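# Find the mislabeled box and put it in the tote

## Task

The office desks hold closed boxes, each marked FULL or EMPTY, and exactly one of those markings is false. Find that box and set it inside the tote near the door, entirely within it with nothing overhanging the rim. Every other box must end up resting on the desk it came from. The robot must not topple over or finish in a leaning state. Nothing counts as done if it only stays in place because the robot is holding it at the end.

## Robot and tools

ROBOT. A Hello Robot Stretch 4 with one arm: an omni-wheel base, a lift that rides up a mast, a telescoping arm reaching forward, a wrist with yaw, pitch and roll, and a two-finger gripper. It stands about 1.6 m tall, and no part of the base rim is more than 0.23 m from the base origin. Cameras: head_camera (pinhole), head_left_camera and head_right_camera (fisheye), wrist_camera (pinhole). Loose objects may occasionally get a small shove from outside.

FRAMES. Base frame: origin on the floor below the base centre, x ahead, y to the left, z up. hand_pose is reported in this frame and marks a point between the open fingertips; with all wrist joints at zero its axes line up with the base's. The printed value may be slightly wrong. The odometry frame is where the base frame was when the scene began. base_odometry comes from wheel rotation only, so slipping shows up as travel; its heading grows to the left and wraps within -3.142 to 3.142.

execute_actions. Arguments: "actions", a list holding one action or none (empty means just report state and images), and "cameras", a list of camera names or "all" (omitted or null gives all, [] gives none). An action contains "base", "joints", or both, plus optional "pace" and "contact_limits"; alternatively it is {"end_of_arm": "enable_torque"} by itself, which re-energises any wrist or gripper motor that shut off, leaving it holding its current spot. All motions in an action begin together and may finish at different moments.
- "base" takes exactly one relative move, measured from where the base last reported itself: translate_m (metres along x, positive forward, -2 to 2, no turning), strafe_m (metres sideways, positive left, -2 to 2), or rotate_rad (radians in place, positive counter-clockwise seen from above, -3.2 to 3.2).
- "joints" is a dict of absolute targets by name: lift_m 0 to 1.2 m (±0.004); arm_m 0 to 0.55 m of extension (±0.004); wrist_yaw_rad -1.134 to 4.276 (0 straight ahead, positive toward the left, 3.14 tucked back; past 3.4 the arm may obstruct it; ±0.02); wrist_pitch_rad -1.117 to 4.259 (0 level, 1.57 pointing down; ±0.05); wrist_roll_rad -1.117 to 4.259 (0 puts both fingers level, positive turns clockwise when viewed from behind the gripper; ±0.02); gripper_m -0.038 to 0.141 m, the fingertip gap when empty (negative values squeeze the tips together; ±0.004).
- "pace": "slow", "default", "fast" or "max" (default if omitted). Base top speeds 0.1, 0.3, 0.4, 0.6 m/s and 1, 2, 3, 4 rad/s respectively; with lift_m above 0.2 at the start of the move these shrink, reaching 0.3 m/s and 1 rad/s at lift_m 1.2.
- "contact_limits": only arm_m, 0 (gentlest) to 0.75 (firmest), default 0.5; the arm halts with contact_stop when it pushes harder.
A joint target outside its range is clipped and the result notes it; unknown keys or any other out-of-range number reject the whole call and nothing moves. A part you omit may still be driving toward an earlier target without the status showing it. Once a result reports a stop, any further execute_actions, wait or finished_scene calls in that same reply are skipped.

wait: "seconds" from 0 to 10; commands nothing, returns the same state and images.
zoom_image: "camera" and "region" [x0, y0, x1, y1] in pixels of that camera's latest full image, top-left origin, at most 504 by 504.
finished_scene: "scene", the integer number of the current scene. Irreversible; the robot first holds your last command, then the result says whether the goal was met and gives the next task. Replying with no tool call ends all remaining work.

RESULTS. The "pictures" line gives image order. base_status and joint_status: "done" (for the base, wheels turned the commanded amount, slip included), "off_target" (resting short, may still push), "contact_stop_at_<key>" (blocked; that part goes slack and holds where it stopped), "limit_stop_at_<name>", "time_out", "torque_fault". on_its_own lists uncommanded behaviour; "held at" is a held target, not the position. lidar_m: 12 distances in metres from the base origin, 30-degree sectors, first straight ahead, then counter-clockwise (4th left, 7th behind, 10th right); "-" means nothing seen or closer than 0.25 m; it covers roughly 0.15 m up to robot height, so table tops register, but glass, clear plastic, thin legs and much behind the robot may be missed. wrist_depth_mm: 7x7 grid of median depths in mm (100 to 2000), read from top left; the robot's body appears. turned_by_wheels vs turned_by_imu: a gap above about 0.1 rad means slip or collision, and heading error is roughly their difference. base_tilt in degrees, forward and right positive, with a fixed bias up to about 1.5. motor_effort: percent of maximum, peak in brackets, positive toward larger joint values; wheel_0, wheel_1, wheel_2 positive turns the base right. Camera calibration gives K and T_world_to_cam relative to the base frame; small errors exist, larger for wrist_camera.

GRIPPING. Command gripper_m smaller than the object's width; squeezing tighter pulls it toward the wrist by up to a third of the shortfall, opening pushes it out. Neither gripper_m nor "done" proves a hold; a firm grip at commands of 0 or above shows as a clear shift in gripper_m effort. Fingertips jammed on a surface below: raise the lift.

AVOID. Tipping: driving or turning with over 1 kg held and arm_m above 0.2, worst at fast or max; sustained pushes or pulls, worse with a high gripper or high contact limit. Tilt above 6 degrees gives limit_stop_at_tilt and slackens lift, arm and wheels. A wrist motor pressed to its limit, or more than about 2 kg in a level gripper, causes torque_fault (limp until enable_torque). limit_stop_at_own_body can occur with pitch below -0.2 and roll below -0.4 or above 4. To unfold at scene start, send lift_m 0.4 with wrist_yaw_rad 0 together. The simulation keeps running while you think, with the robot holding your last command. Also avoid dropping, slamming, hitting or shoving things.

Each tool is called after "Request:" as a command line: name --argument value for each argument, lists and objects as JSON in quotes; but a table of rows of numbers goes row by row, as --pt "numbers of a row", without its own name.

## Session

Request:
execute_actions --actions '[]'

Scene clock: 0.00 s.
base_odometry: x=+0.000 y=+0.000 heading=+0.000 (m, m, rad; odometry frame)
turned_by_wheels: +0.000 (rad since the last result)
turned_by_imu: +0.000 (rad since the last result)
base_tilt: forward=-0.3 right=-0.4 (deg)
lidar_m: 1.70 1.93 1.29 1.64 2.22 1.45 1.45 2.15 1.00 1.00 1.10 1.69
base_status: not commanded
joint_positions: lift_m=+0.242 arm_m=-0.001 wrist_yaw_rad=+3.185 wrist_pitch_rad=-0.005 wrist_roll_rad=-0.015 gripper_m=+0.057
joint_status: not commanded
motor_effort: lift_m=+21 arm_m=+0 wrist_yaw_rad=+0 wrist_pitch_rad=-7 wrist_roll_rad=+1 gripper_m=-3 wheel_0=+1 wheel_1=+0 wheel_2=+0 (%)
hand_pose: x=-0.1225 y=+0.0749 z=+0.4219 quat_wxyz=(-0.022, +0.002, -0.008, +1.000) (m; base frame)
wrist_depth_mm: - - 136 - - - 1921 / - - 135 - - - - / - 107 135 1618 - 1618 1661 / - 121 138 - - - - / 186 - - - - - 1921 / 199 1576 199 1499 210 1336 1308 / 201 1042 1025 597 976 904 960
pictures: head_camera, head_left_camera, head_right_camera, wrist_camera
camera_calibration (this result's frames):
wrist_camera: T_world_to_cam=[[-0.0876923, 0.99574, -0.0285096, -0.0564821], [0.0135627, -0.0274237, -0.999532, 0.480865], [-0.996055, -0.0880379, -0.0111001, 0.114053], [0, 0, 0, 1]] pos_world=[0.102128, 0.0794696, 0.480295]
Images, in order (width x height): head_camera 420x560, head_left_camera 420x672, head_right_camera 420x672, wrist_camera 616x392.

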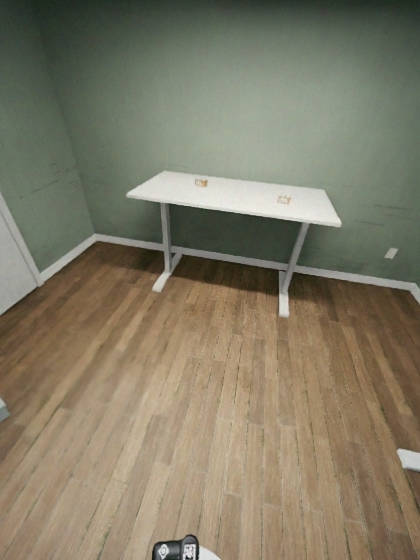

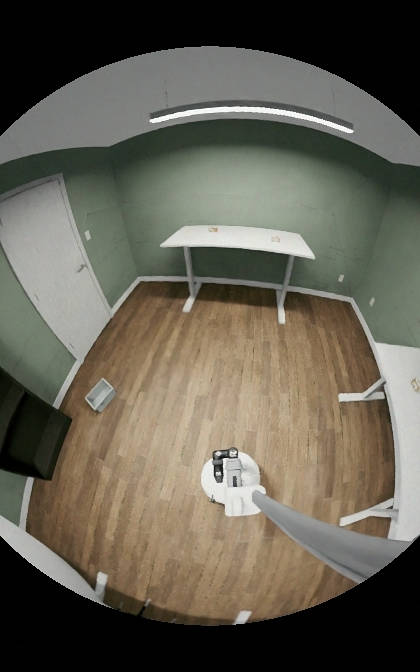

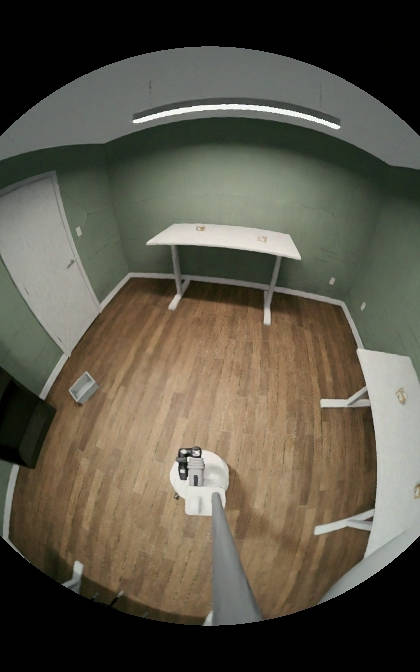

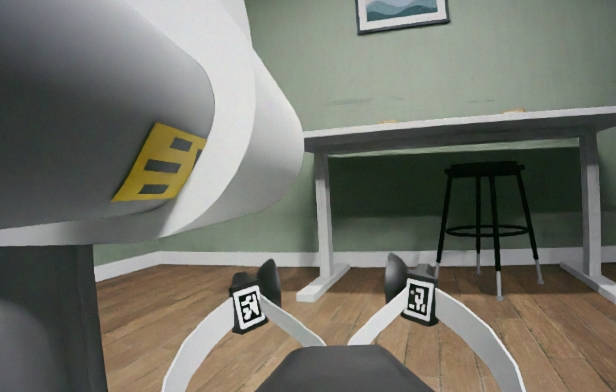

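Request:
execute_actions --actions '[{"base":{"rotate_rad":-1.8},"joints":{"lift_m":0.95,"wrist_yaw_rad":0,"gripper_m":0.14},"pace":"fast"}]' --cameras '[]'

Request:
execute_actions --actions '[{"base":{"translate_m":0.5},"joints":{"wrist_pitch_rad":0.6},"pace":"fast"}]' --cameras '["head_camera","wrist_camera"]'

Scene clock: 3.57 s.
base_odometry: x=+0.000 y=+0.000 heading=-1.800 (m, m, rad; odometry frame)
turned_by_wheels: -1.800 (rad since the last result)
turned_by_imu: -1.800 (rad since the last result)
base_tilt: forward=-0.4 right=-0.4 (deg)
lidar_m: 0.98 1.03 1.77 1.70 1.80 1.31 1.65 1.69 1.49 1.43 1.49 1.05
base_status: done
joint_positions: lift_m=+0.950 arm_m=-0.001 wrist_yaw_rad=+0.000 wrist_pitch_rad=-0.005 wrist_roll_rad=-0.015 gripper_m=+0.140
joint_status: all done
motor_effort: lift_m=+24(28) arm_m=+0(0) wrist_yaw_rad=+0(6) wrist_pitch_rad=-7(7) wrist_roll_rad=+2(3) gripper_m=+1(1) wheel_0=+1(7) wheel_1=+0(7) wheel_2=+1(7) (%)
hand_pose: x=+0.4580 y=-0.0874 z=+1.1293 quat_wxyz=(+1.000, -0.008, -0.002, +0.000) (m; base frame)
wrist_depth_mm: 1576 1576 1537 1537 1499 1499 1499 / 1537 1537 1576 1537 1499 1499 1537 / 1576 1537 1537 1537 1537 1537 1499 / 1537 1537 1537 1537 1499 1499 1537 / 1576 1576 1537 1537 1499 1499 1499 / 1576 1397 214 1464 1255 198 1537 / 1060 1008 1042 142 991 904 1499
pictures: none
No camera images: the call's "cameras" was empty. Leave "cameras" out to get every camera's image.

Scene clock: 6.47 s.
base_odometry: x=-0.114 y=-0.487 heading=-1.800 (m, m, rad; odometry frame)
turned_by_wheels: +0.000 (rad since the last result)
turned_by_imu: +0.001 (rad since the last result)
base_tilt: forward=-0.4 right=-0.3 (deg)
lidar_m: 0.49 0.53 0.69 1.70 1.80 1.90 1.81 2.22 1.50 1.42 0.75 0.54
base_status: done
joint_positions: lift_m=+0.950 arm_m=-0.001 wrist_yaw_rad=+0.000 wrist_pitch_rad=+0.602 wrist_roll_rad=-0.015 gripper_m=+0.140
joint_status: all done
motor_effort: lift_m=+23(24) arm_m=+0(0) wrist_yaw_rad=+0(0) wrist_pitch_rad=-5(9) wrist_roll_rad=+3(1) gripper_m=-1(1) wheel_0=+0(3) wheel_1=+0(4) wheel_2=-1(10) (%)
hand_pose: x=+0.4073 y=-0.0874 z=+0.9646 quat_wxyz=(+0.955, -0.007, +0.296, +0.002) (m; base frame)
wrist_depth_mm: 976 976 976 976 976 976 976 / 1060 1060 1060 1060 1042 1025 1060 / 1008 946 904 878 809 831 1118 / 759 741 723 707 683 661 647 / 621 609 603 585 574 554 544 / 525 500 215 504 477 199 469 / 466 466 462 141 455 1098 1118
pictures: head_camera, wrist_camera
camera_calibration (this result's frames):
wrist_camera: T_world_to_cam=[[0.0204983, -0.998593, -0.0489082, -0.0316437], [-0.579785, 0.0279802, -0.814289, 1.07955], [0.814511, 0.0450478, -0.578396, 0.454903], [0, 0, 0, 1]] pos_world=[0.256035, -0.0822976, 1.14064]
Images, in order (width x height): head_camera 420x560, wrist_camera 616x392.

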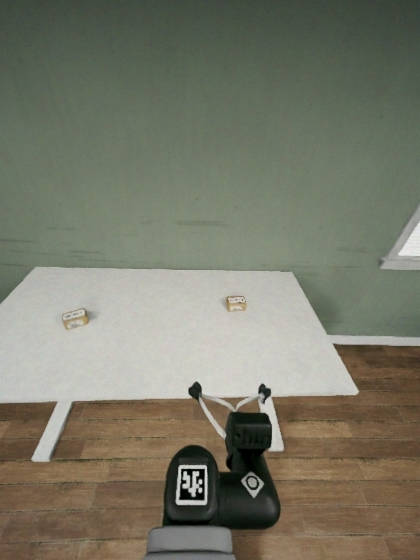

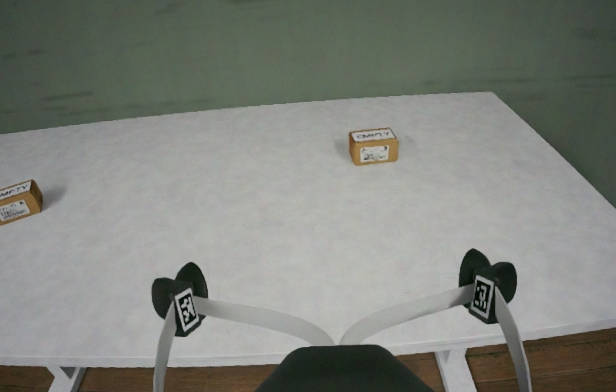

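Request:
execute_actions --actions '[{"base":{"strafe_m":-0.11},"joints":{"lift_m":0.81,"arm_m":0.4,"wrist_yaw_rad":0.12},"pace":"fast"}]' --cameras '["wrist_camera"]'

Scene clock: 9.33 s.
base_odometry: x=-0.221 y=-0.462 heading=-1.800 (m, m, rad; odometry frame)
turned_by_wheels: +0.000 (rad since the last result)
turned_by_imu: +0.001 (rad since the last result)
base_tilt: forward=-0.3 right=-0.3 (deg)
lidar_m: 0.50 0.53 0.71 1.81 1.92 2.57 1.84 2.23 1.39 1.32 1.85 0.55
base_status: done
joint_positions: lift_m=+0.810 arm_m=+0.399 wrist_yaw_rad=+0.120 wrist_pitch_rad=+0.602 wrist_roll_rad=-0.015 gripper_m=+0.140
joint_status: all done
motor_effort: lift_m=+17(22) arm_m=+7(8) wrist_yaw_rad=+0(8) wrist_pitch_rad=-4(6) wrist_roll_rad=+0(1) gripper_m=-1(1) wheel_0=+0(8) wheel_1=+0(8) wheel_2=+0(1) (%)
hand_pose: x=+0.8161 y=-0.0583 z=+0.8251 quat_wxyz=(+0.953, -0.025, +0.295, +0.060) (m; base frame)
wrist_depth_mm: 661 647 634 615 597 580 569 / 723 707 691 668 647 627 609 / 654 634 597 580 559 549 539 / 504 492 477 466 433 442 430 / 413 404 397 368 357 368 362 / 347 334 215 332 315 199 310 / 306 297 297 141 289 278 277
pictures: wrist_camera
camera_calibration (this result's frames):
wrist_camera: T_world_to_cam=[[0.140055, -0.988935, -0.0489107, -0.114761], [-0.579057, -0.0417378, -0.814218, 1.19746], [0.803167, 0.142358, -0.578495, 0.0549256], [0, 0, 0, 1]] pos_world=[0.665357, -0.0713303, 1.00116]
Images, in order (width x height): wrist_camera 616x392.

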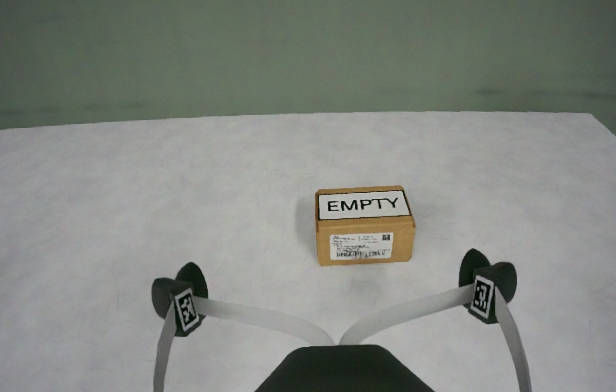

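Request:
execute_actions --actions '[{"base":{"strafe_m":-0.01},"joints":{"arm_m":0.547}}]' --cameras '[]'

Request:
execute_actions --actions '[{"joints":{"lift_m":0.746}}]' --cameras '[]'

Request:
execute_actions --actions '[{"joints":{"gripper_m":0.04}}]' --cameras '[]'

Request:
execute_actions --actions '[{"joints":{"lift_m":0.77}}]' --cameras '["wrist_camera","head_camera"]'

Scene clock: 12.17 s.
base_odometry: x=-0.230 y=-0.460 heading=-1.800 (m, m, rad; odometry frame)
turned_by_wheels: +0.000 (rad since the last result)
turned_by_imu: +0.001 (rad since the last result)
base_tilt: forward=-0.3 right=-0.3 (deg)
lidar_m: 0.51 0.54 0.70 1.81 1.91 2.56 1.95 1.93 1.36 1.31 1.85 0.53
base_status: done
joint_positions: lift_m=+0.810 arm_m=+0.546 wrist_yaw_rad=+0.120 wrist_pitch_rad=+0.602 wrist_roll_rad=-0.015 gripper_m=+0.140
joint_status: all done
motor_effort: lift_m=+17(17) arm_m=+8(8) wrist_yaw_rad=+0(1) wrist_pitch_rad=-5(5) wrist_roll_rad=+0(1) gripper_m=+1(1) wheel_0=+1(8) wheel_1=+2(8) wheel_2=+0(1) (%)
hand_pose: x=+0.9631 y=-0.0583 z=+0.8251 quat_wxyz=(+0.953, -0.025, +0.295, +0.060) (m; base frame)
wrist_depth_mm: 517 504 492 480 466 449 442 / 559 549 530 517 500 484 473 / 621 597 574 559 544 525 508 / 508 492 477 466 455 439 430 / 413 407 397 389 379 368 362 / 347 332 215 273 304 200 310 / 306 297 297 141 247 277 277
pictures: none
No camera images: the call's "cameras" was empty. Leave "cameras" out to get every camera's image.

Scene clock: 13.37 s.
base_odometry: x=-0.230 y=-0.460 heading=-1.800 (m, m, rad; odometry frame)
turned_by_wheels: +0.000 (rad since the last result)
turned_by_imu: +0.000 (rad since the last result)
base_tilt: forward=-0.3 right=-0.4 (deg)
lidar_m: 0.51 0.52 0.68 1.83 1.90 2.55 1.96 1.95 1.37 1.31 1.85 0.55
base_status: not commanded
joint_positions: lift_m=+0.746 arm_m=+0.546 wrist_yaw_rad=+0.120 wrist_pitch_rad=+0.602 wrist_roll_rad=-0.015 gripper_m=+0.140
joint_status: all done
motor_effort: lift_m=+17(16) arm_m=+7(8) wrist_yaw_rad=+0(0) wrist_pitch_rad=-6(4) wrist_roll_rad=+2(1) gripper_m=+0(1) wheel_0=+1(2) wheel_1=+2(2) wheel_2=-1(0) (%)
hand_pose: x=+0.9631 y=-0.0583 z=+0.7612 quat_wxyz=(+0.953, -0.025, +0.295, +0.060) (m; base frame)
wrist_depth_mm: 512 500 492 480 462 449 442 / 559 549 535 521 500 488 477 / 504 484 462 445 433 418 413 / 387 377 366 357 347 338 334 / 317 310 304 228 232 282 277 / 267 256 215 195 194 199 238 / 235 227 228 142 207 213 -
pictures: none
No camera images: the call's "cameras" was empty. Leave "cameras" out to get every camera's image.

Scene clock: 15.37 s.
base_odometry: x=-0.230 y=-0.460 heading=-1.800 (m, m, rad; odometry frame)
turned_by_wheels: +0.000 (rad since the last result)
turned_by_imu: +0.001 (rad since the last result)
base_tilt: forward=-0.3 right=-0.4 (deg)
lidar_m: 0.50 0.53 0.68 1.82 1.91 2.57 1.97 1.93 1.37 1.30 1.86 0.53
base_status: not commanded
joint_positions: lift_m=+0.746 arm_m=+0.546 wrist_yaw_rad=+0.120 wrist_pitch_rad=+0.602 wrist_roll_rad=-0.015 gripper_m=+0.040
joint_status: all done
motor_effort: lift_m=+17(16) arm_m=+7(8) wrist_yaw_rad=+0(1) wrist_pitch_rad=-5(5) wrist_roll_rad=+1(0) gripper_m=-24(24) wheel_0=+1(1) wheel_1=+2(2) wheel_2=-1(0) (%)
hand_pose: x=+0.9631 y=-0.0583 z=+0.7612 quat_wxyz=(+0.953, -0.025, +0.295, +0.060) (m; base frame)
wrist_depth_mm: 517 504 488 477 462 449 442 / 564 544 535 517 508 488 473 / 504 480 459 442 430 421 407 / 387 379 366 357 349 338 332 / 317 310 304 216 214 285 277 / 266 264 186 185 181 180 238 / 235 226 226 137 179 215 -
pictures: none
No camera images: the call's "cameras" was empty. Leave "cameras" out to get every camera's image.

Scene clock: 16.23 s.
base_odometry: x=-0.230 y=-0.460 heading=-1.800 (m, m, rad; odometry frame)
turned_by_wheels: +0.000 (rad since the last result)
turned_by_imu: +0.000 (rad since the last result)
base_tilt: forward=-0.3 right=-0.3 (deg)
lidar_m: 0.50 0.53 0.70 1.81 1.92 2.57 1.96 1.95 1.34 1.31 1.84 0.55
base_status: not commanded
joint_positions: lift_m=+0.770 arm_m=+0.546 wrist_yaw_rad=+0.120 wrist_pitch_rad=+0.602 wrist_roll_rad=-0.015 gripper_m=+0.040
joint_status: all done
motor_effort: lift_m=+24(28) arm_m=+8(8) wrist_yaw_rad=+0(0) wrist_pitch_rad=-6(6) wrist_roll_rad=+1(2) gripper_m=-23(22) wheel_0=+2(1) wheel_1=+2(2) wheel_2=+0(1) (%)
hand_pose: x=+0.9631 y=-0.0583 z=+0.7845 quat_wxyz=(+0.953, -0.025, +0.296, +0.060) (m; base frame)
wrist_depth_mm: 517 504 492 480 466 449 442 / 559 544 535 517 504 488 473 / 597 535 508 492 480 466 459 / 430 421 407 397 387 377 370 / 349 345 338 215 213 315 309 / 294 293 186 185 181 180 264 / 260 253 250 137 179 238 -
pictures: head_camera, wrist_camera
camera_calibration (this result's frames):
wrist_camera: T_world_to_cam=[[0.139972, -0.988946, -0.0489139, -0.13727], [-0.579187, -0.0417091, -0.814127, 1.24955], [0.803088, 0.142286, -0.578623, -0.0864286], [0, 0, 0, 1]] pos_world=[0.812349, -0.0713374, 0.960571]
Images, in order (width x height): head_camera 420x560, wrist_camera 616x392.

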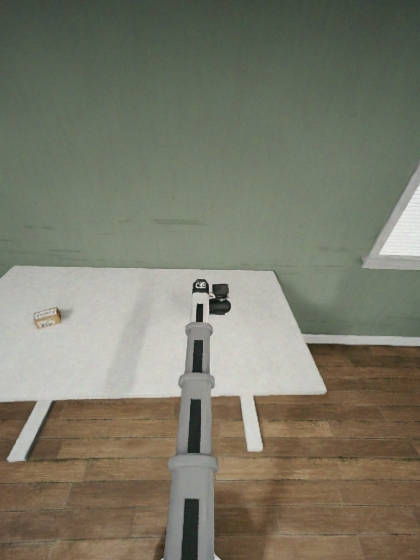

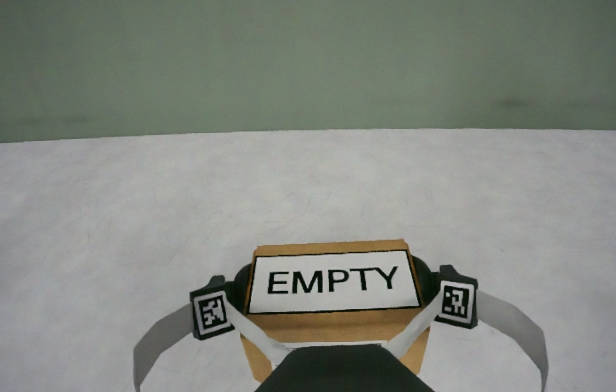

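Request:
execute_actions --actions '[{"joints":{"lift_m":0.746,"gripper_m":0.14}}]' --cameras '[]'

Request:
execute_actions --actions '[{"joints":{"lift_m":0.81},"pace":"fast"}]' --cameras '[]'

Request:
execute_actions --actions '[{"base":{"strafe_m":0.64},"joints":{"wrist_yaw_rad":0.4,"arm_m":0.27},"pace":"fast"}]' --cameras '["wrist_camera"]'

Scene clock: 19.27 s.
base_odometry: x=-0.230 y=-0.460 heading=-1.800 (m, m, rad; odometry frame)
turned_by_wheels: +0.000 (rad since the last result)
turned_by_imu: +0.001 (rad since the last result)
base_tilt: forward=-0.4 right=-0.3 (deg)
lidar_m: 0.51 0.51 0.70 1.82 1.92 2.58 1.95 1.91 1.35 1.31 1.83 0.54
base_status: not commanded
joint_positions: lift_m=+0.746 arm_m=+0.546 wrist_yaw_rad=+0.120 wrist_pitch_rad=+0.602 wrist_roll_rad=-0.015 gripper_m=+0.140
joint_status: all done
motor_effort: lift_m=+17(22) arm_m=+8(7) wrist_yaw_rad=+1(1) wrist_pitch_rad=-5(4) wrist_roll_rad=+1(0) gripper_m=+0(24) wheel_0=+1(1) wheel_1=+2(2) wheel_2=+0(1) (%)
hand_pose: x=+0.9631 y=-0.0583 z=+0.7611 quat_wxyz=(+0.953, -0.025, +0.296, +0.060) (m; base frame)
wrist_depth_mm: 512 500 488 477 466 452 442 / 559 544 535 521 504 488 473 / 504 480 459 439 433 421 410 / 389 377 368 355 347 340 334 / 317 310 304 227 233 282 278 / 266 255 203 195 194 199 239 / 235 228 226 142 207 213 -
pictures: none
No camera images: the call's "cameras" was empty. Leave "cameras" out to get every camera's image.

Scene clock: 20.27 s.
base_odometry: x=-0.230 y=-0.460 heading=-1.800 (m, m, rad; odometry frame)
turned_by_wheels: +0.000 (rad since the last result)
turned_by_imu: +0.000 (rad since the last result)
base_tilt: forward=-0.4 right=-0.3 (deg)
lidar_m: 0.51 0.53 0.69 1.82 1.92 2.58 1.96 1.93 1.36 1.31 1.85 0.54
base_status: not commanded
joint_positions: lift_m=+0.810 arm_m=+0.546 wrist_yaw_rad=+0.120 wrist_pitch_rad=+0.602 wrist_roll_rad=-0.015 gripper_m=+0.140
joint_status: all done
motor_effort: lift_m=+24(24) arm_m=+7(8) wrist_yaw_rad=+0(0) wrist_pitch_rad=-4(5) wrist_roll_rad=+3(1) gripper_m=+1(0) wheel_0=+2(2) wheel_1=+2(2) wheel_2=+0(0) (%)
hand_pose: x=+0.9631 y=-0.0583 z=+0.8246 quat_wxyz=(+0.953, -0.025, +0.296, +0.060) (m; base frame)
wrist_depth_mm: 512 500 492 480 466 449 442 / 559 549 535 521 504 484 473 / 615 591 580 559 539 521 508 / 508 492 477 466 455 436 430 / 410 404 394 389 377 366 362 / 345 332 215 271 304 199 307 / 304 294 297 142 274 276 276
pictures: none
No camera images: the call's "cameras" was empty. Leave "cameras" out to get every camera's image.

Scene clock: 23.23 s.
base_odometry: x=+0.393 y=-0.605 heading=-1.800 (m, m, rad; odometry frame)
turned_by_wheels: +0.000 (rad since the last result)
turned_by_imu: +0.000 (rad since the last result)
base_tilt: forward=-0.3 right=-0.3 (deg)
lidar_m: 0.47 0.52 1.84 1.20 1.25 1.74 1.78 2.25 2.03 1.95 0.73 0.51
base_status: done
joint_positions: lift_m=+0.810 arm_m=+0.271 wrist_yaw_rad=+0.400 wrist_pitch_rad=+0.602 wrist_roll_rad=-0.015 gripper_m=+0.140
joint_status: all done
motor_effort: lift_m=+23(24) arm_m=-7(6) wrist_yaw_rad=+0(9) wrist_pitch_rad=-5(6) wrist_roll_rad=+0(1) gripper_m=+1(0) wheel_0=-2(9) wheel_1=-2(11) wheel_2=-1(0) (%)
hand_pose: x=+0.6952 y=+0.0121 z=+0.8246 quat_wxyz=(+0.935, -0.066, +0.289, +0.192) (m; base frame)
wrist_depth_mm: 1060 946 842 768 707 640 603 / 1182 1042 878 778 723 676 640 / 1366 1118 603 580 559 544 535 / 1576 492 480 466 449 439 433 / 413 407 397 375 340 368 364 / 345 334 215 332 314 200 310 / 306 297 298 142 289 278 277
pictures: wrist_camera
camera_calibration (this result's frames):
wrist_camera: T_world_to_cam=[[0.407746, -0.911784, -0.0489182, -0.21531], [-0.545268, -0.200169, -0.814011, 1.10815], [0.732411, 0.358583, -0.578785, 0.18852], [0, 0, 0, 1]] pos_world=[0.553957, -0.0420988, 1.00063]
Images, in order (width x height): wrist_camera 616x392.

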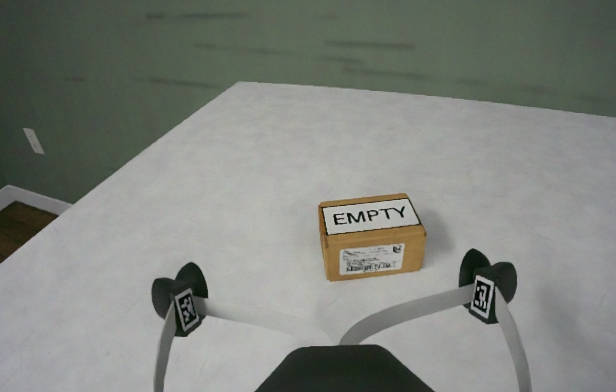

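Request:
execute_actions --actions '[{"base":{"strafe_m":0.02},"joints":{"arm_m":0.402}}]' --cameras '[]'

Request:
execute_actions --actions '[{"joints":{"lift_m":0.746}}]' --cameras '[]'

Request:
execute_actions --actions '[{"joints":{"gripper_m":0.04}}]' --cameras '[]'

Request:
execute_actions --actions '[{"joints":{"lift_m":0.77}}]' --cameras '["wrist_camera"]'

Scene clock: 26.17 s.
base_odometry: x=+0.412 y=-0.609 heading=-1.800 (m, m, rad; odometry frame)
turned_by_wheels: +0.000 (rad since the last result)
turned_by_imu: +0.001 (rad since the last result)
base_tilt: forward=-0.4 right=-0.4 (deg)
lidar_m: 0.48 0.49 1.82 1.17 1.23 1.67 1.75 2.23 2.03 1.96 0.72 0.50
base_status: done
joint_positions: lift_m=+0.810 arm_m=+0.401 wrist_yaw_rad=+0.400 wrist_pitch_rad=+0.602 wrist_roll_rad=-0.015 gripper_m=+0.140
joint_status: all done
motor_effort: lift_m=+23(23) arm_m=+8(8) wrist_yaw_rad=+0(1) wrist_pitch_rad=-5(5) wrist_roll_rad=+0(2) gripper_m=+0(1) wheel_0=+1(8) wheel_1=+0(6) wheel_2=-1(1) (%)
hand_pose: x=+0.8246 y=+0.0121 z=+0.8246 quat_wxyz=(+0.936, -0.066, +0.289, +0.192) (m; base frame)
wrist_depth_mm: 866 778 699 634 580 535 496 / 976 866 768 699 627 569 530 / 1118 960 603 580 554 544 554 / 1308 492 477 466 455 439 430 / 410 402 397 387 379 366 362 / 345 332 215 317 303 199 307 / 307 297 298 142 245 277 277
pictures: none
No camera images: the call's "cameras" was empty. Leave "cameras" out to get every camera's image.

Scene clock: 27.37 s.
base_odometry: x=+0.412 y=-0.609 heading=-1.800 (m, m, rad; odometry frame)
turned_by_wheels: +0.000 (rad since the last result)
turned_by_imu: +0.000 (rad since the last result)
base_tilt: forward=-0.4 right=-0.4 (deg)
lidar_m: 0.48 0.50 1.82 1.17 1.21 1.67 1.75 2.23 2.05 1.97 0.74 0.50
base_status: not commanded
joint_positions: lift_m=+0.746 arm_m=+0.401 wrist_yaw_rad=+0.400 wrist_pitch_rad=+0.602 wrist_roll_rad=-0.015 gripper_m=+0.140
joint_status: all done
motor_effort: lift_m=+17(21) arm_m=+8(8) wrist_yaw_rad=+0(0) wrist_pitch_rad=-6(5) wrist_roll_rad=+1(0) gripper_m=+2(0) wheel_0=+1(1) wheel_1=+0(0) wheel_2=-1(1) (%)
hand_pose: x=+0.8246 y=+0.0121 z=+0.7611 quat_wxyz=(+0.936, -0.066, +0.289, +0.192) (m; base frame)
wrist_depth_mm: 866 778 699 640 585 535 500 / 976 854 627 597 580 549 521 / 1118 484 462 445 433 418 413 / 389 379 368 355 347 340 332 / 317 312 306 229 232 283 277 / 267 257 215 196 196 199 238 / 235 228 229 142 211 213 -
pictures: none
No camera images: the call's "cameras" was empty. Leave "cameras" out to get every camera's image.

Scene clock: 29.37 s.
base_odometry: x=+0.412 y=-0.609 heading=-1.800 (m, m, rad; odometry frame)
turned_by_wheels: +0.000 (rad since the last result)
turned_by_imu: +0.001 (rad since the last result)
base_tilt: forward=-0.4 right=-0.3 (deg)
lidar_m: 0.48 0.49 1.83 1.16 1.22 1.67 1.74 2.24 2.06 1.97 0.70 0.52
base_status: not commanded
joint_positions: lift_m=+0.746 arm_m=+0.401 wrist_yaw_rad=+0.400 wrist_pitch_rad=+0.602 wrist_roll_rad=-0.015 gripper_m=+0.040
joint_status: all done
motor_effort: lift_m=+17(16) arm_m=+7(8) wrist_yaw_rad=+0(0) wrist_pitch_rad=-5(5) wrist_roll_rad=+2(1) gripper_m=-23(23) wheel_0=+0(0) wheel_1=+0(1) wheel_2=-1(1) (%)
hand_pose: x=+0.8246 y=+0.0121 z=+0.7611 quat_wxyz=(+0.936, -0.066, +0.289, +0.192) (m; base frame)
wrist_depth_mm: 866 788 699 634 580 530 500 / 960 854 627 591 585 549 521 / 1118 477 462 445 430 418 410 / 392 377 366 357 347 338 334 / 317 312 306 216 213 285 278 / 266 264 187 184 181 179 238 / 236 227 227 139 182 215 -
pictures: none
No camera images: the call's "cameras" was empty. Leave "cameras" out to get every camera's image.

Scene clock: 30.23 s.
base_odometry: x=+0.412 y=-0.609 heading=-1.800 (m, m, rad; odometry frame)
turned_by_wheels: +0.000 (rad since the last result)
turned_by_imu: +0.000 (rad since the last result)
base_tilt: forward=-0.3 right=-0.3 (deg)
lidar_m: 0.48 0.50 1.81 1.17 1.22 1.69 1.75 2.23 2.07 1.98 0.71 0.50
base_status: not commanded
joint_positions: lift_m=+0.770 arm_m=+0.401 wrist_yaw_rad=+0.400 wrist_pitch_rad=+0.602 wrist_roll_rad=-0.015 gripper_m=+0.040
joint_status: all done
motor_effort: lift_m=+24(26) arm_m=+8(8) wrist_yaw_rad=+1(0) wrist_pitch_rad=-5(5) wrist_roll_rad=+0(2) gripper_m=-22(21) wheel_0=+1(1) wheel_1=+0(0) wheel_2=-1(1) (%)
hand_pose: x=+0.8246 y=+0.0121 z=+0.7845 quat_wxyz=(+0.936, -0.066, +0.289, +0.192) (m; base frame)
wrist_depth_mm: 866 778 699 640 580 530 500 / 960 866 732 654 615 569 535 / 1118 564 512 496 480 466 455 / 452 421 407 399 387 377 368 / 353 347 338 216 213 315 307 / 296 293 187 185 181 180 264 / 262 252 251 139 182 238 -
pictures: wrist_camera
camera_calibration (this result's frames):
wrist_camera: T_world_to_cam=[[0.407772, -0.911773, -0.0489141, -0.270042], [-0.545115, -0.200116, -0.814127, 1.1461], [0.73251, 0.358642, -0.578623, 0.07036], [0, 0, 0, 1]] pos_world=[0.683333, -0.0420977, 0.960574]
Images, in order (width x height): wrist_camera 616x392.

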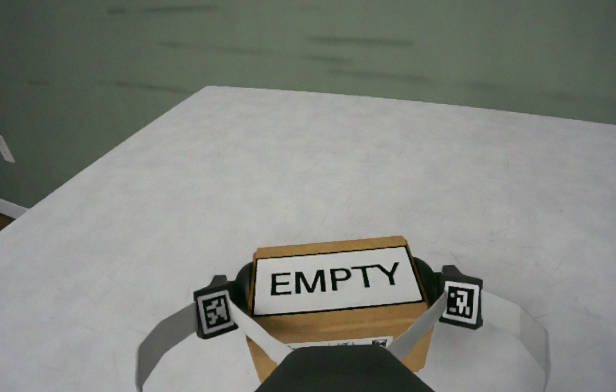

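Request:
execute_actions --actions '[{"joints":{"lift_m":0.746,"gripper_m":0.14}}]' --cameras '[]'

Request:
execute_actions --actions '[{"joints":{"lift_m":0.81},"pace":"fast"}]' --cameras '[]'

Request:
execute_actions --actions '[{"base":{"translate_m":-0.42},"joints":{"wrist_yaw_rad":0,"arm_m":0.1},"pace":"fast"}]' --cameras '[]'

Request:
execute_actions --actions '[{"base":{"rotate_rad":1.57},"joints":{"lift_m":1.1},"pace":"fast"}]' --cameras '[]'

Request:
execute_actions --actions '[{"base":{"translate_m":0.72},"pace":"fast"}]' --cameras '["head_camera","wrist_camera"]'

Scene clock: 34.17 s.
base_odometry: x=+0.412 y=-0.609 heading=-1.800 (m, m, rad; odometry frame)
turned_by_wheels: +0.000 (rad since the last result)
turned_by_imu: +0.002 (rad since the last result)
base_tilt: forward=-0.3 right=-0.3 (deg)
lidar_m: 0.47 0.50 1.83 1.17 1.20 1.65 1.75 2.23 2.06 1.97 0.74 0.51
base_status: not commanded
joint_positions: lift_m=+0.746 arm_m=+0.401 wrist_yaw_rad=+0.400 wrist_pitch_rad=+0.602 wrist_roll_rad=-0.015 gripper_m=+0.140
joint_status: all done
motor_effort: lift_m=+17(22) arm_m=+8(8) wrist_yaw_rad=+0(1) wrist_pitch_rad=-4(5) wrist_roll_rad=+0(0) gripper_m=+1(22) wheel_0=+1(0) wheel_1=+0(0) wheel_2=-1(1) (%)
hand_pose: x=+0.8246 y=+0.0121 z=+0.7611 quat_wxyz=(+0.936, -0.066, +0.289, +0.192) (m; base frame)
wrist_depth_mm: 866 768 699 634 580 535 500 / 976 854 627 591 585 544 521 / 1118 480 462 445 430 421 410 / 389 379 368 357 347 338 334 / 317 310 306 229 271 282 278 / 266 256 204 196 197 199 238 / 236 228 227 142 211 213 -
pictures: none
No camera images: the call's "cameras" was empty. Leave "cameras" out to get every camera's image.

Scene clock: 35.17 s.
base_odometry: x=+0.412 y=-0.609 heading=-1.800 (m, m, rad; odometry frame)
turned_by_wheels: +0.000 (rad since the last result)
turned_by_imu: +0.000 (rad since the last result)
base_tilt: forward=-0.3 right=-0.2 (deg)
lidar_m: 0.48 0.50 1.83 1.17 1.20 1.66 1.74 2.22 2.03 1.97 0.72 0.52
base_status: not commanded
joint_positions: lift_m=+0.810 arm_m=+0.401 wrist_yaw_rad=+0.400 wrist_pitch_rad=+0.602 wrist_roll_rad=-0.015 gripper_m=+0.140
joint_status: all done
motor_effort: lift_m=+24(26) arm_m=+7(7) wrist_yaw_rad=+1(0) wrist_pitch_rad=-5(5) wrist_roll_rad=+2(1) gripper_m=+0(1) wheel_0=+0(1) wheel_1=+0(0) wheel_2=-1(1) (%)
hand_pose: x=+0.8246 y=+0.0121 z=+0.8246 quat_wxyz=(+0.936, -0.066, +0.289, +0.192) (m; base frame)
wrist_depth_mm: 878 778 699 634 580 530 500 / 960 854 768 691 627 574 530 / 1118 960 603 580 564 544 549 / 1336 492 477 466 449 442 430 / 413 404 397 387 377 368 362 / 345 334 214 272 304 200 307 / 306 296 297 142 273 277 276
pictures: none
No camera images: the call's "cameras" was empty. Leave "cameras" out to get every camera's image.

Scene clock: 37.73 s.
base_odometry: x=+0.508 y=-0.200 heading=-1.800 (m, m, rad; odometry frame)
turned_by_wheels: +0.000 (rad since the last result)
turned_by_imu: +0.001 (rad since the last result)
base_tilt: forward=-0.3 right=-0.4 (deg)
lidar_m: 0.89 0.92 1.21 1.16 1.20 2.10 1.32 1.82 2.07 1.97 1.34 0.95
base_status: done
joint_positions: lift_m=+0.810 arm_m=+0.101 wrist_yaw_rad=+0.000 wrist_pitch_rad=+0.602 wrist_roll_rad=-0.015 gripper_m=+0.140
joint_status: all done
motor_effort: lift_m=+24(24) arm_m=-7(7) wrist_yaw_rad=+1(11) wrist_pitch_rad=-5(6) wrist_roll_rad=+0(2) gripper_m=+0(1) wheel_0=+2(6) wheel_1=+1(7) wheel_2=+0(10) (%)
hand_pose: x=+0.5099 y=-0.0875 z=+0.8245 quat_wxyz=(+0.955, -0.007, +0.297, +0.002) (m; base frame)
wrist_depth_mm: 1255 1255 1229 1138 1060 991 904 / 1336 931 820 778 750 723 715 / 1397 661 640 647 1499 1464 1499 / 1618 1576 1537 1576 1576 1576 1537 / 1464 1464 1366 1397 1336 1308 1281 / 1229 1182 215 1182 1138 200 1098 / 1098 1060 1042 141 1042 991 976
pictures: none
No camera images: the call's "cameras" was empty. Leave "cameras" out to get every camera's image.

Scene clock: 39.73 s.
base_odometry: x=+0.508 y=-0.200 heading=-0.230 (m, m, rad; odometry frame)
turned_by_wheels: +1.570 (rad since the last result)
turned_by_imu: +1.572 (rad since the last result)
base_tilt: forward=-0.3 right=-0.3 (deg)
lidar_m: 1.16 1.19 2.10 1.30 1.81 2.07 2.00 1.38 0.95 0.89 0.92 1.20
base_status: done
joint_positions: lift_m=+1.100 arm_m=+0.101 wrist_yaw_rad=+0.000 wrist_pitch_rad=+0.602 wrist_roll_rad=-0.015 gripper_m=+0.140
joint_status: all done
motor_effort: lift_m=+24(26) arm_m=-7(7) wrist_yaw_rad=+0(0) wrist_pitch_rad=-5(6) wrist_roll_rad=+0(1) gripper_m=+2(1) wheel_0=+1(9) wheel_1=+1(3) wheel_2=+0(6) (%)
hand_pose: x=+0.5100 y=-0.0874 z=+1.1146 quat_wxyz=(+0.955, -0.007, +0.296, +0.002) (m; base frame)
wrist_depth_mm: 1499 1430 1430 1397 1336 1464 1499 / 1160 1078 991 931 904 1537 1576 / 1336 1756 1756 1808 1708 1708 1756 / 1863 - - - 1921 1921 1921 / 1863 1808 1808 1808 1661 1708 1661 / 1618 1499 214 1499 1464 200 1397 / 1397 1366 1336 141 1336 1255 1281
pictures: none
No camera images: the call's "cameras" was empty. Leave "cameras" out to get every camera's image.

Scene clock: 43.40 s.
base_odometry: x=+1.209 y=-0.364 heading=-0.230 (m, m, rad; odometry frame)
turned_by_wheels: +0.000 (rad since the last result)
turned_by_imu: +0.001 (rad since the last result)
base_tilt: forward=-0.3 right=-0.4 (deg)
lidar_m: 0.43 0.45 0.66 2.00 2.09 2.47 3.55 1.31 0.95 1.23 1.74 0.46
base_status: done
joint_positions: lift_m=+1.100 arm_m=+0.101 wrist_yaw_rad=+0.000 wrist_pitch_rad=+0.602 wrist_roll_rad=-0.015 gripper_m=+0.140
joint_status: not commanded
motor_effort: lift_m=+24(24) arm_m=-7(7) wrist_yaw_rad=+1(0) wrist_pitch_rad=-5(6) wrist_roll_rad=+2(1) gripper_m=+0(1) wheel_0=-1(6) wheel_1=-1(4) wheel_2=-1(7) (%)
hand_pose: x=+0.5099 y=-0.0874 z=+1.1146 quat_wxyz=(+0.955, -0.007, +0.296, +0.002) (m; base frame)
wrist_depth_mm: 842 842 831 842 854 831 842 / 891 904 891 904 878 891 904 / 798 759 741 707 683 668 991 / 615 603 585 569 554 539 525 / 504 492 484 449 459 449 442 / 424 407 215 407 387 200 382 / 373 364 364 141 351 340 338
pictures: head_camera, wrist_camera
camera_calibration (this result's frames):
wrist_camera: T_world_to_cam=[[0.0205053, -0.998592, -0.0489138, -0.026407], [-0.580008, 0.0279683, -0.81413, 1.26108], [0.814352, 0.0450644, -0.578618, 0.45836], [0, 0, 0, 1]] pos_world=[0.358711, -0.0822959, 1.29061]
Images, in order (width x height): head_camera 420x560, wrist_camera 616x392.

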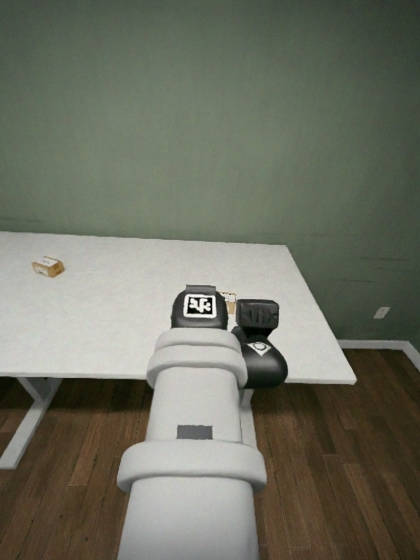

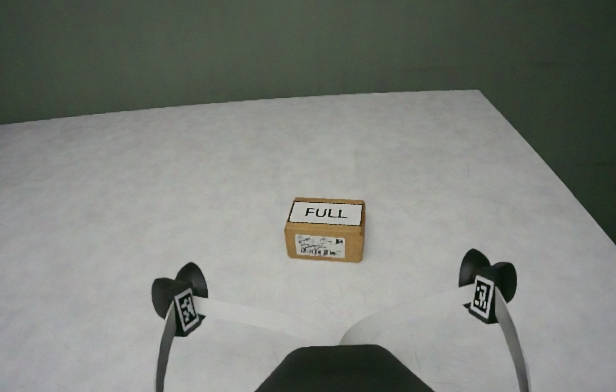

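Request:
execute_actions --actions '[{"joints":{"arm_m":0.313,"lift_m":0.976}}]' --cameras '[]'

Request:
execute_actions --actions '[{"joints":{"gripper_m":0.03}}]' --cameras '[]'

Request:
execute_actions --actions '[{"joints":{"lift_m":1.0}}]' --cameras '["wrist_camera"]'

Scene clock: 46.27 s.
base_odometry: x=+1.209 y=-0.364 heading=-0.230 (m, m, rad; odometry frame)
turned_by_wheels: +0.000 (rad since the last result)
turned_by_imu: +0.001 (rad since the last result)
base_tilt: forward=-0.4 right=-0.4 (deg)
lidar_m: 0.43 0.47 0.63 2.00 1.56 2.48 3.55 1.32 0.95 1.21 1.76 0.47
base_status: not commanded
joint_positions: lift_m=+0.976 arm_m=+0.312 wrist_yaw_rad=+0.000 wrist_pitch_rad=+0.602 wrist_roll_rad=-0.015 gripper_m=+0.140
joint_status: all done
motor_effort: lift_m=+17(25) arm_m=+8(8) wrist_yaw_rad=+0(1) wrist_pitch_rad=-4(7) wrist_roll_rad=+0(2) gripper_m=+1(1) wheel_0=-1(1) wheel_1=-1(1) wheel_2=+0(1) (%)
hand_pose: x=+0.7204 y=-0.0874 z=+0.9912 quat_wxyz=(+0.955, -0.007, +0.296, +0.002) (m; base frame)
wrist_depth_mm: 647 647 647 654 647 647 654 / 676 676 621 591 569 559 627 / 504 484 462 445 436 418 413 / 392 379 368 359 349 340 334 / 317 312 306 229 282 283 278 / 267 257 204 197 198 199 240 / 235 229 227 142 212 213 -
pictures: none
No camera images: the call's "cameras" was empty. Leave "cameras" out to get every camera's image.

Scene clock: 48.37 s.
base_odometry: x=+1.209 y=-0.364 heading=-0.230 (m, m, rad; odometry frame)
turned_by_wheels: +0.000 (rad since the last result)
turned_by_imu: +0.001 (rad since the last result)
base_tilt: forward=-0.3 right=-0.3 (deg)
lidar_m: 0.43 0.45 0.63 2.00 1.55 2.46 3.56 1.31 0.97 1.22 1.77 0.46
base_status: not commanded
joint_positions: lift_m=+0.976 arm_m=+0.312 wrist_yaw_rad=+0.000 wrist_pitch_rad=+0.604 wrist_roll_rad=-0.015 gripper_m=+0.031
joint_status: all done
motor_effort: lift_m=+17(17) arm_m=+8(8) wrist_yaw_rad=+0(1) wrist_pitch_rad=-10(11) wrist_roll_rad=-1(0) gripper_m=-25(25) wheel_0=-1(1) wheel_1=-1(1) wheel_2=+0(1) (%)
hand_pose: x=+0.7200 y=-0.0874 z=+0.9906 quat_wxyz=(+0.955, -0.007, +0.297, +0.002) (m; base frame)
wrist_depth_mm: 640 647 647 661 654 647 654 / 676 668 621 585 559 544 539 / 500 473 455 439 430 418 410 / 387 375 364 355 345 338 330 / 314 309 303 214 213 282 276 / 265 263 183 183 181 176 239 / 234 220 222 154 174 215 -
pictures: none
No camera images: the call's "cameras" was empty. Leave "cameras" out to get every camera's image.

Scene clock: 49.23 s.
base_odometry: x=+1.209 y=-0.364 heading=-0.230 (m, m, rad; odometry frame)
turned_by_wheels: +0.000 (rad since the last result)
turned_by_imu: +0.000 (rad since the last result)
base_tilt: forward=-0.4 right=-0.3 (deg)
lidar_m: 0.43 0.48 0.65 2.02 1.56 2.46 3.56 1.29 0.93 1.19 1.76 0.45
base_status: not commanded
joint_positions: lift_m=+1.000 arm_m=+0.312 wrist_yaw_rad=+0.000 wrist_pitch_rad=+0.604 wrist_roll_rad=-0.015 gripper_m=+0.031
joint_status: all done
motor_effort: lift_m=+25(28) arm_m=+8(8) wrist_yaw_rad=+0(0) wrist_pitch_rad=-11(11) wrist_roll_rad=+1(2) gripper_m=-26(25) wheel_0=-1(1) wheel_1=-1(1) wheel_2=-1(0) (%)
hand_pose: x=+0.7200 y=-0.0874 z=+1.0139 quat_wxyz=(+0.955, -0.007, +0.298, +0.002) (m; base frame)
wrist_depth_mm: 640 647 647 654 654 654 640 / 691 691 683 676 621 609 683 / 549 530 508 488 473 462 455 / 427 418 407 392 384 375 366 / 349 343 336 214 213 314 307 / 293 290 183 183 181 176 264 / 259 245 246 153 174 236 -
pictures: wrist_camera
camera_calibration (this result's frames):
wrist_camera: T_world_to_cam=[[0.020554, -0.998589, -0.0489596, -0.0355876], [-0.581853, 0.0278751, -0.812816, 1.30096], [0.813034, 0.0451939, -0.580459, 0.231893], [0, 0, 0, 1]] pos_world=[0.569163, -0.082282, 1.1903]
Images, in order (width x height): wrist_camera 616x392.

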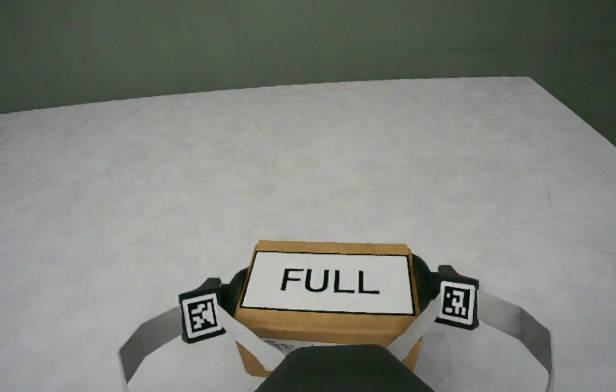

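Request:
execute_actions --actions '[{"joints":{"lift_m":0.976,"gripper_m":0.14}}]' --cameras '[]'

Request:
execute_actions --actions '[{"joints":{"lift_m":1.04},"pace":"fast"}]' --cameras '[]'

Request:
execute_actions --actions '[{"base":{"strafe_m":0.78},"joints":{"wrist_yaw_rad":-0.4,"arm_m":0.4},"pace":"fast"}]' --cameras '["wrist_camera"]'

Scene clock: 52.53 s.
base_odometry: x=+1.209 y=-0.364 heading=-0.230 (m, m, rad; odometry frame)
turned_by_wheels: +0.000 (rad since the last result)
turned_by_imu: +0.001 (rad since the last result)
base_tilt: forward=-0.3 right=-0.2 (deg)
lidar_m: 0.44 0.45 0.65 2.00 1.55 2.49 3.56 1.33 0.93 1.24 1.77 0.45
base_status: not commanded
joint_positions: lift_m=+0.976 arm_m=+0.312 wrist_yaw_rad=+0.000 wrist_pitch_rad=+0.603 wrist_roll_rad=-0.015 gripper_m=+0.140
joint_status: all done
motor_effort: lift_m=+18(24) arm_m=+8(8) wrist_yaw_rad=+0(0) wrist_pitch_rad=-7(12) wrist_roll_rad=+0(2) gripper_m=+0(27) wheel_0=-1(0) wheel_1=-1(1) wheel_2=-1(1) (%)
hand_pose: x=+0.7203 y=-0.0874 z=+0.9909 quat_wxyz=(+0.955, -0.007, +0.297, +0.002) (m; base frame)
wrist_depth_mm: 647 640 654 647 647 647 647 / 683 668 627 591 569 559 569 / 504 480 459 445 430 421 410 / 389 377 368 359 349 340 334 / 317 310 306 229 233 282 279 / 266 256 206 196 193 199 239 / 235 228 227 141 200 213 -
pictures: none
No camera images: the call's "cameras" was empty. Leave "cameras" out to get every camera's image.

Scene clock: 53.53 s.
base_odometry: x=+1.209 y=-0.364 heading=-0.230 (m, m, rad; odometry frame)
turned_by_wheels: +0.000 (rad since the last result)
turned_by_imu: +0.000 (rad since the last result)
base_tilt: forward=-0.3 right=-0.3 (deg)
lidar_m: 0.43 0.47 0.63 2.00 1.55 2.47 3.56 1.31 0.96 1.23 1.76 0.46
base_status: not commanded
joint_positions: lift_m=+1.040 arm_m=+0.312 wrist_yaw_rad=+0.000 wrist_pitch_rad=+0.602 wrist_roll_rad=-0.015 gripper_m=+0.140
joint_status: all done
motor_effort: lift_m=+24(26) arm_m=+7(8) wrist_yaw_rad=+0(0) wrist_pitch_rad=-5(5) wrist_roll_rad=+2(0) gripper_m=+1(1) wheel_0=+0(1) wheel_1=-1(1) wheel_2=-1(1) (%)
hand_pose: x=+0.7203 y=-0.0874 z=+1.0545 quat_wxyz=(+0.955, -0.007, +0.297, +0.002) (m; base frame)
wrist_depth_mm: 654 647 654 647 647 654 647 / 683 691 699 707 699 683 699 / 661 627 603 580 559 544 535 / 504 492 477 466 455 442 430 / 413 404 397 389 379 368 362 / 347 332 214 274 306 200 310 / 304 297 298 142 274 278 277
pictures: none
No camera images: the call's "cameras" was empty. Leave "cameras" out to get every camera's image.

Scene clock: 57.10 s.
base_odometry: x=+1.387 y=+0.395 heading=-0.230 (m, m, rad; odometry frame)
turned_by_wheels: +0.000 (rad since the last result)
turned_by_imu: +0.000 (rad since the last result)
base_tilt: forward=-0.3 right=-0.3 (deg)
lidar_m: 0.43 0.45 1.33 1.22 1.29 0.95 3.59 2.88 1.75 1.70 0.62 0.45
base_status: done
joint_positions: lift_m=+1.040 arm_m=+0.399 wrist_yaw_rad=-0.400 wrist_pitch_rad=+0.602 wrist_roll_rad=-0.015 gripper_m=+0.140
joint_status: all done
motor_effort: lift_m=+23(24) arm_m=+7(9) wrist_yaw_rad=+0(5) wrist_pitch_rad=-5(6) wrist_roll_rad=+1(1) gripper_m=+1(1) wheel_0=+1(9) wheel_1=-1(9) wheel_2=-1(1) (%)
hand_pose: x=+0.7546 y=-0.1731 z=+1.0546 quat_wxyz=(+0.936, +0.052, +0.292, -0.187) (m; base frame)
wrist_depth_mm: 496 535 580 640 699 778 878 / 525 569 627 683 732 723 715 / 564 597 597 574 554 544 535 / 504 492 480 466 455 439 433 / 410 404 343 345 379 368 364 / 345 330 214 332 314 200 310 / 304 296 297 141 289 278 277
pictures: wrist_camera
camera_calibration (this result's frames):
wrist_camera: T_world_to_cam=[[-0.369872, -0.927794, -0.0489136, 0.186922], [-0.523443, 0.251593, -0.814069, 1.35249], [0.767595, -0.275498, -0.578704, 0.208195], [0, 0, 0, 1]] pos_world=[0.617279, -0.109494, 1.23065]
Images, in order (width x height): wrist_camera 616x392.

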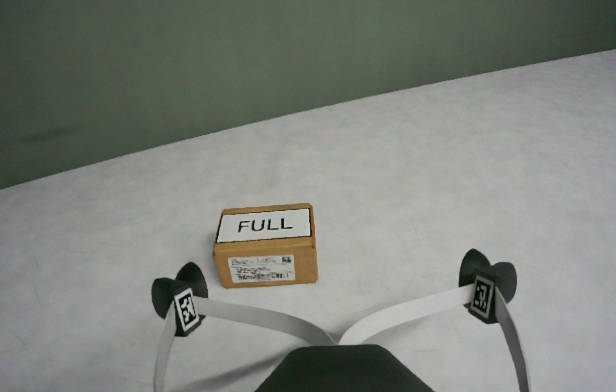

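Request:
execute_actions --actions '[{"base":{"strafe_m":0.01},"joints":{"arm_m":0.533}}]' --cameras '[]'

Request:
execute_actions --actions '[{"joints":{"lift_m":0.976}}]' --cameras '[]'

Request:
execute_actions --actions '[{"joints":{"gripper_m":0.03}}]' --cameras '["wrist_camera"]'

Scene clock: 59.77 s.
base_odometry: x=+1.389 y=+0.405 heading=-0.230 (m, m, rad; odometry frame)
turned_by_wheels: +0.000 (rad since the last result)
turned_by_imu: +0.001 (rad since the last result)
base_tilt: forward=-0.4 right=-0.5 (deg)
lidar_m: 0.43 0.45 1.32 1.23 1.29 0.95 3.58 2.88 1.75 1.71 0.61 0.45
base_status: done
joint_positions: lift_m=+1.040 arm_m=+0.532 wrist_yaw_rad=-0.400 wrist_pitch_rad=+0.602 wrist_roll_rad=-0.015 gripper_m=+0.140
joint_status: all done
motor_effort: lift_m=+23(23) arm_m=+8(7) wrist_yaw_rad=+0(0) wrist_pitch_rad=-5(5) wrist_roll_rad=+0(3) gripper_m=+0(1) wheel_0=+1(5) wheel_1=+0(4) wheel_2=-1(1) (%)
hand_pose: x=+0.8876 y=-0.1731 z=+1.0546 quat_wxyz=(+0.936, +0.052, +0.292, -0.187) (m; base frame)
wrist_depth_mm: 394 424 462 504 554 621 691 / 415 449 500 549 603 668 723 / 449 488 539 574 554 549 535 / 480 492 477 466 452 439 430 / 410 402 397 387 379 368 362 / 345 332 215 273 304 200 310 / 304 296 297 141 247 277 277
pictures: none
No camera images: the call's "cameras" was empty. Leave "cameras" out to get every camera's image.

Scene clock: 60.97 s.
base_odometry: x=+1.389 y=+0.405 heading=-0.230 (m, m, rad; odometry frame)
turned_by_wheels: +0.000 (rad since the last result)
turned_by_imu: +0.000 (rad since the last result)
base_tilt: forward=-0.4 right=-0.3 (deg)
lidar_m: 0.43 0.46 1.33 1.21 1.29 0.96 3.59 2.88 1.73 1.70 0.62 0.46
base_status: not commanded
joint_positions: lift_m=+0.976 arm_m=+0.532 wrist_yaw_rad=-0.400 wrist_pitch_rad=+0.602 wrist_roll_rad=-0.015 gripper_m=+0.140
joint_status: all done
motor_effort: lift_m=+17(23) arm_m=+7(7) wrist_yaw_rad=+0(0) wrist_pitch_rad=-5(6) wrist_roll_rad=-1(1) gripper_m=+2(1) wheel_0=+1(1) wheel_1=+0(0) wheel_2=-1(1) (%)
hand_pose: x=+0.8876 y=-0.1731 z=+0.9911 quat_wxyz=(+0.936, +0.052, +0.292, -0.187) (m; base frame)
wrist_depth_mm: 397 424 466 504 559 615 691 / 415 452 492 544 580 559 544 / 445 473 462 445 433 421 415 / 389 377 368 357 347 340 334 / 317 312 306 229 234 283 278 / 266 256 206 197 197 200 239 / 235 228 229 141 211 213 -
pictures: none
No camera images: the call's "cameras" was empty. Leave "cameras" out to get every camera's image.

Scene clock: 63.07 s.
base_odometry: x=+1.389 y=+0.405 heading=-0.230 (m, m, rad; odometry frame)
turned_by_wheels: +0.000 (rad since the last result)
turned_by_imu: +0.001 (rad since the last result)
base_tilt: forward=-0.3 right=-0.3 (deg)
lidar_m: 0.43 0.47 1.32 1.22 1.27 0.96 3.58 2.88 1.72 1.71 0.63 0.45
base_status: not commanded
joint_positions: lift_m=+0.976 arm_m=+0.532 wrist_yaw_rad=-0.400 wrist_pitch_rad=+0.602 wrist_roll_rad=-0.015 gripper_m=+0.031
joint_status: all done
motor_effort: lift_m=+17(17) arm_m=+7(7) wrist_yaw_rad=+0(0) wrist_pitch_rad=-5(7) wrist_roll_rad=+0(1) gripper_m=-27(28) wheel_0=+1(2) wheel_1=+0(0) wheel_2=-1(1) (%)
hand_pose: x=+0.8876 y=-0.1731 z=+0.9911 quat_wxyz=(+0.936, +0.052, +0.292, -0.187) (m; base frame)
wrist_depth_mm: 394 421 462 508 554 621 683 / 415 455 492 544 580 554 554 / 445 473 462 445 433 421 413 / 387 377 366 357 349 340 336 / 317 310 306 214 212 285 279 / 265 264 185 183 180 178 240 / 235 221 225 134 181 216 -
pictures: wrist_camera
camera_calibration (this result's frames):
wrist_camera: T_world_to_cam=[[-0.369853, -0.927802, -0.0489122, 0.232987], [-0.523398, 0.251563, -0.814108, 1.37044], [0.767635, -0.2755, -0.578651, 0.0693033], [0, 0, 0, 1]] pos_world=[0.750256, -0.109493, 1.16718]
Images, in order (width x height): wrist_camera 616x392.

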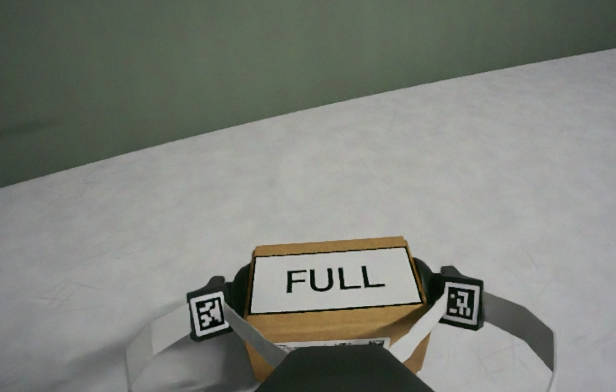

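Request:
execute_actions --actions '[{"base":{"translate_m":-0.4},"joints":{"arm_m":0,"lift_m":1.01},"pace":"fast"}]' --cameras '[]'

Request:
execute_actions --actions '[{"base":{"rotate_rad":2.3},"joints":{"lift_m":0.33,"wrist_yaw_rad":0,"wrist_pitch_rad":1.2}}]' --cameras '["head_camera"]'

Scene clock: 66.63 s.
base_odometry: x=+1.000 y=+0.496 heading=-0.230 (m, m, rad; odometry frame)
turned_by_wheels: +0.000 (rad since the last result)
turned_by_imu: +0.002 (rad since the last result)
base_tilt: forward=-0.2 right=-0.2 (deg)
lidar_m: 0.84 0.87 1.29 1.23 1.29 1.36 2.58 2.38 1.77 1.67 1.20 0.89
base_status: done
joint_positions: lift_m=+1.010 arm_m=+0.001 wrist_yaw_rad=-0.400 wrist_pitch_rad=+0.602 wrist_roll_rad=-0.015 gripper_m=+0.031
joint_status: all done
motor_effort: lift_m=+24(26) arm_m=-7(11) wrist_yaw_rad=+1(1) wrist_pitch_rad=-6(6) wrist_roll_rad=+0(0) gripper_m=-26(26) wheel_0=+0(3) wheel_1=+0(5) wheel_2=+1(11) (%)
hand_pose: x=+0.3570 y=-0.1731 z=+1.0245 quat_wxyz=(+0.936, +0.052, +0.292, -0.188) (m; base frame)
wrist_depth_mm: 1098 1160 1098 1025 960 904 878 / 842 778 732 741 1618 1863 - / 615 640 1499 1661 1863 - - / 1366 1464 1618 1808 1921 1808 1808 / 1464 1576 1661 214 212 1537 1576 / 1464 1430 185 183 180 178 1336 / 1281 1229 1255 134 181 1205 1182
pictures: none
No camera images: the call's "cameras" was empty. Leave "cameras" out to get every camera's image.

Scene clock: 70.20 s.
base_odometry: x=+1.000 y=+0.496 heading=+2.070 (m, m, rad; odometry frame)
turned_by_wheels: +2.300 (rad since the last result)
turned_by_imu: +2.303 (rad since the last result)
base_tilt: forward=-0.2 right=-0.4 (deg)
lidar_m: 0.63 1.68 2.29 2.15 1.69 1.68 1.00 0.85 0.84 1.54 1.24 0.73
base_status: done
joint_positions: lift_m=+0.330 arm_m=+0.001 wrist_yaw_rad=+0.000 wrist_pitch_rad=+1.201 wrist_roll_rad=-0.015 gripper_m=+0.031
joint_status: all done
motor_effort: lift_m=+17(24) arm_m=-7(7) wrist_yaw_rad=+0(1) wrist_pitch_rad=-2(4) wrist_roll_rad=+0(1) gripper_m=-25(26) wheel_0=+0(4) wheel_1=+1(3) wheel_2=+0(4) (%)
hand_pose: x=+0.2765 y=-0.0874 z=+0.2395 quat_wxyz=(+0.825, -0.006, +0.565, +0.004) (m; base frame)
wrist_depth_mm: 621 603 591 569 574 559 554 / 585 574 564 549 539 535 530 / 549 535 530 521 512 504 500 / 517 512 500 496 484 480 469 / 488 484 477 213 212 459 449 / 462 459 185 183 180 178 433 / 445 433 433 134 181 415 -
pictures: head_camera
Images, in order (width x height): head_camera 420x560.

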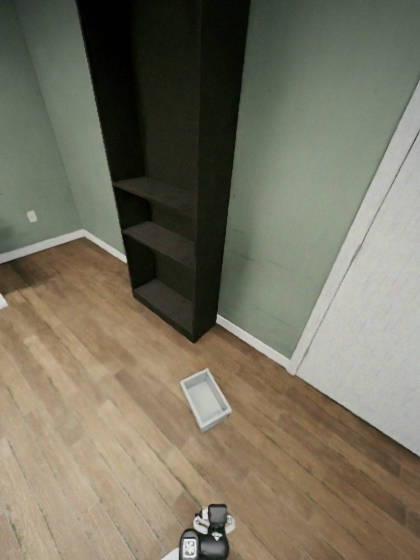

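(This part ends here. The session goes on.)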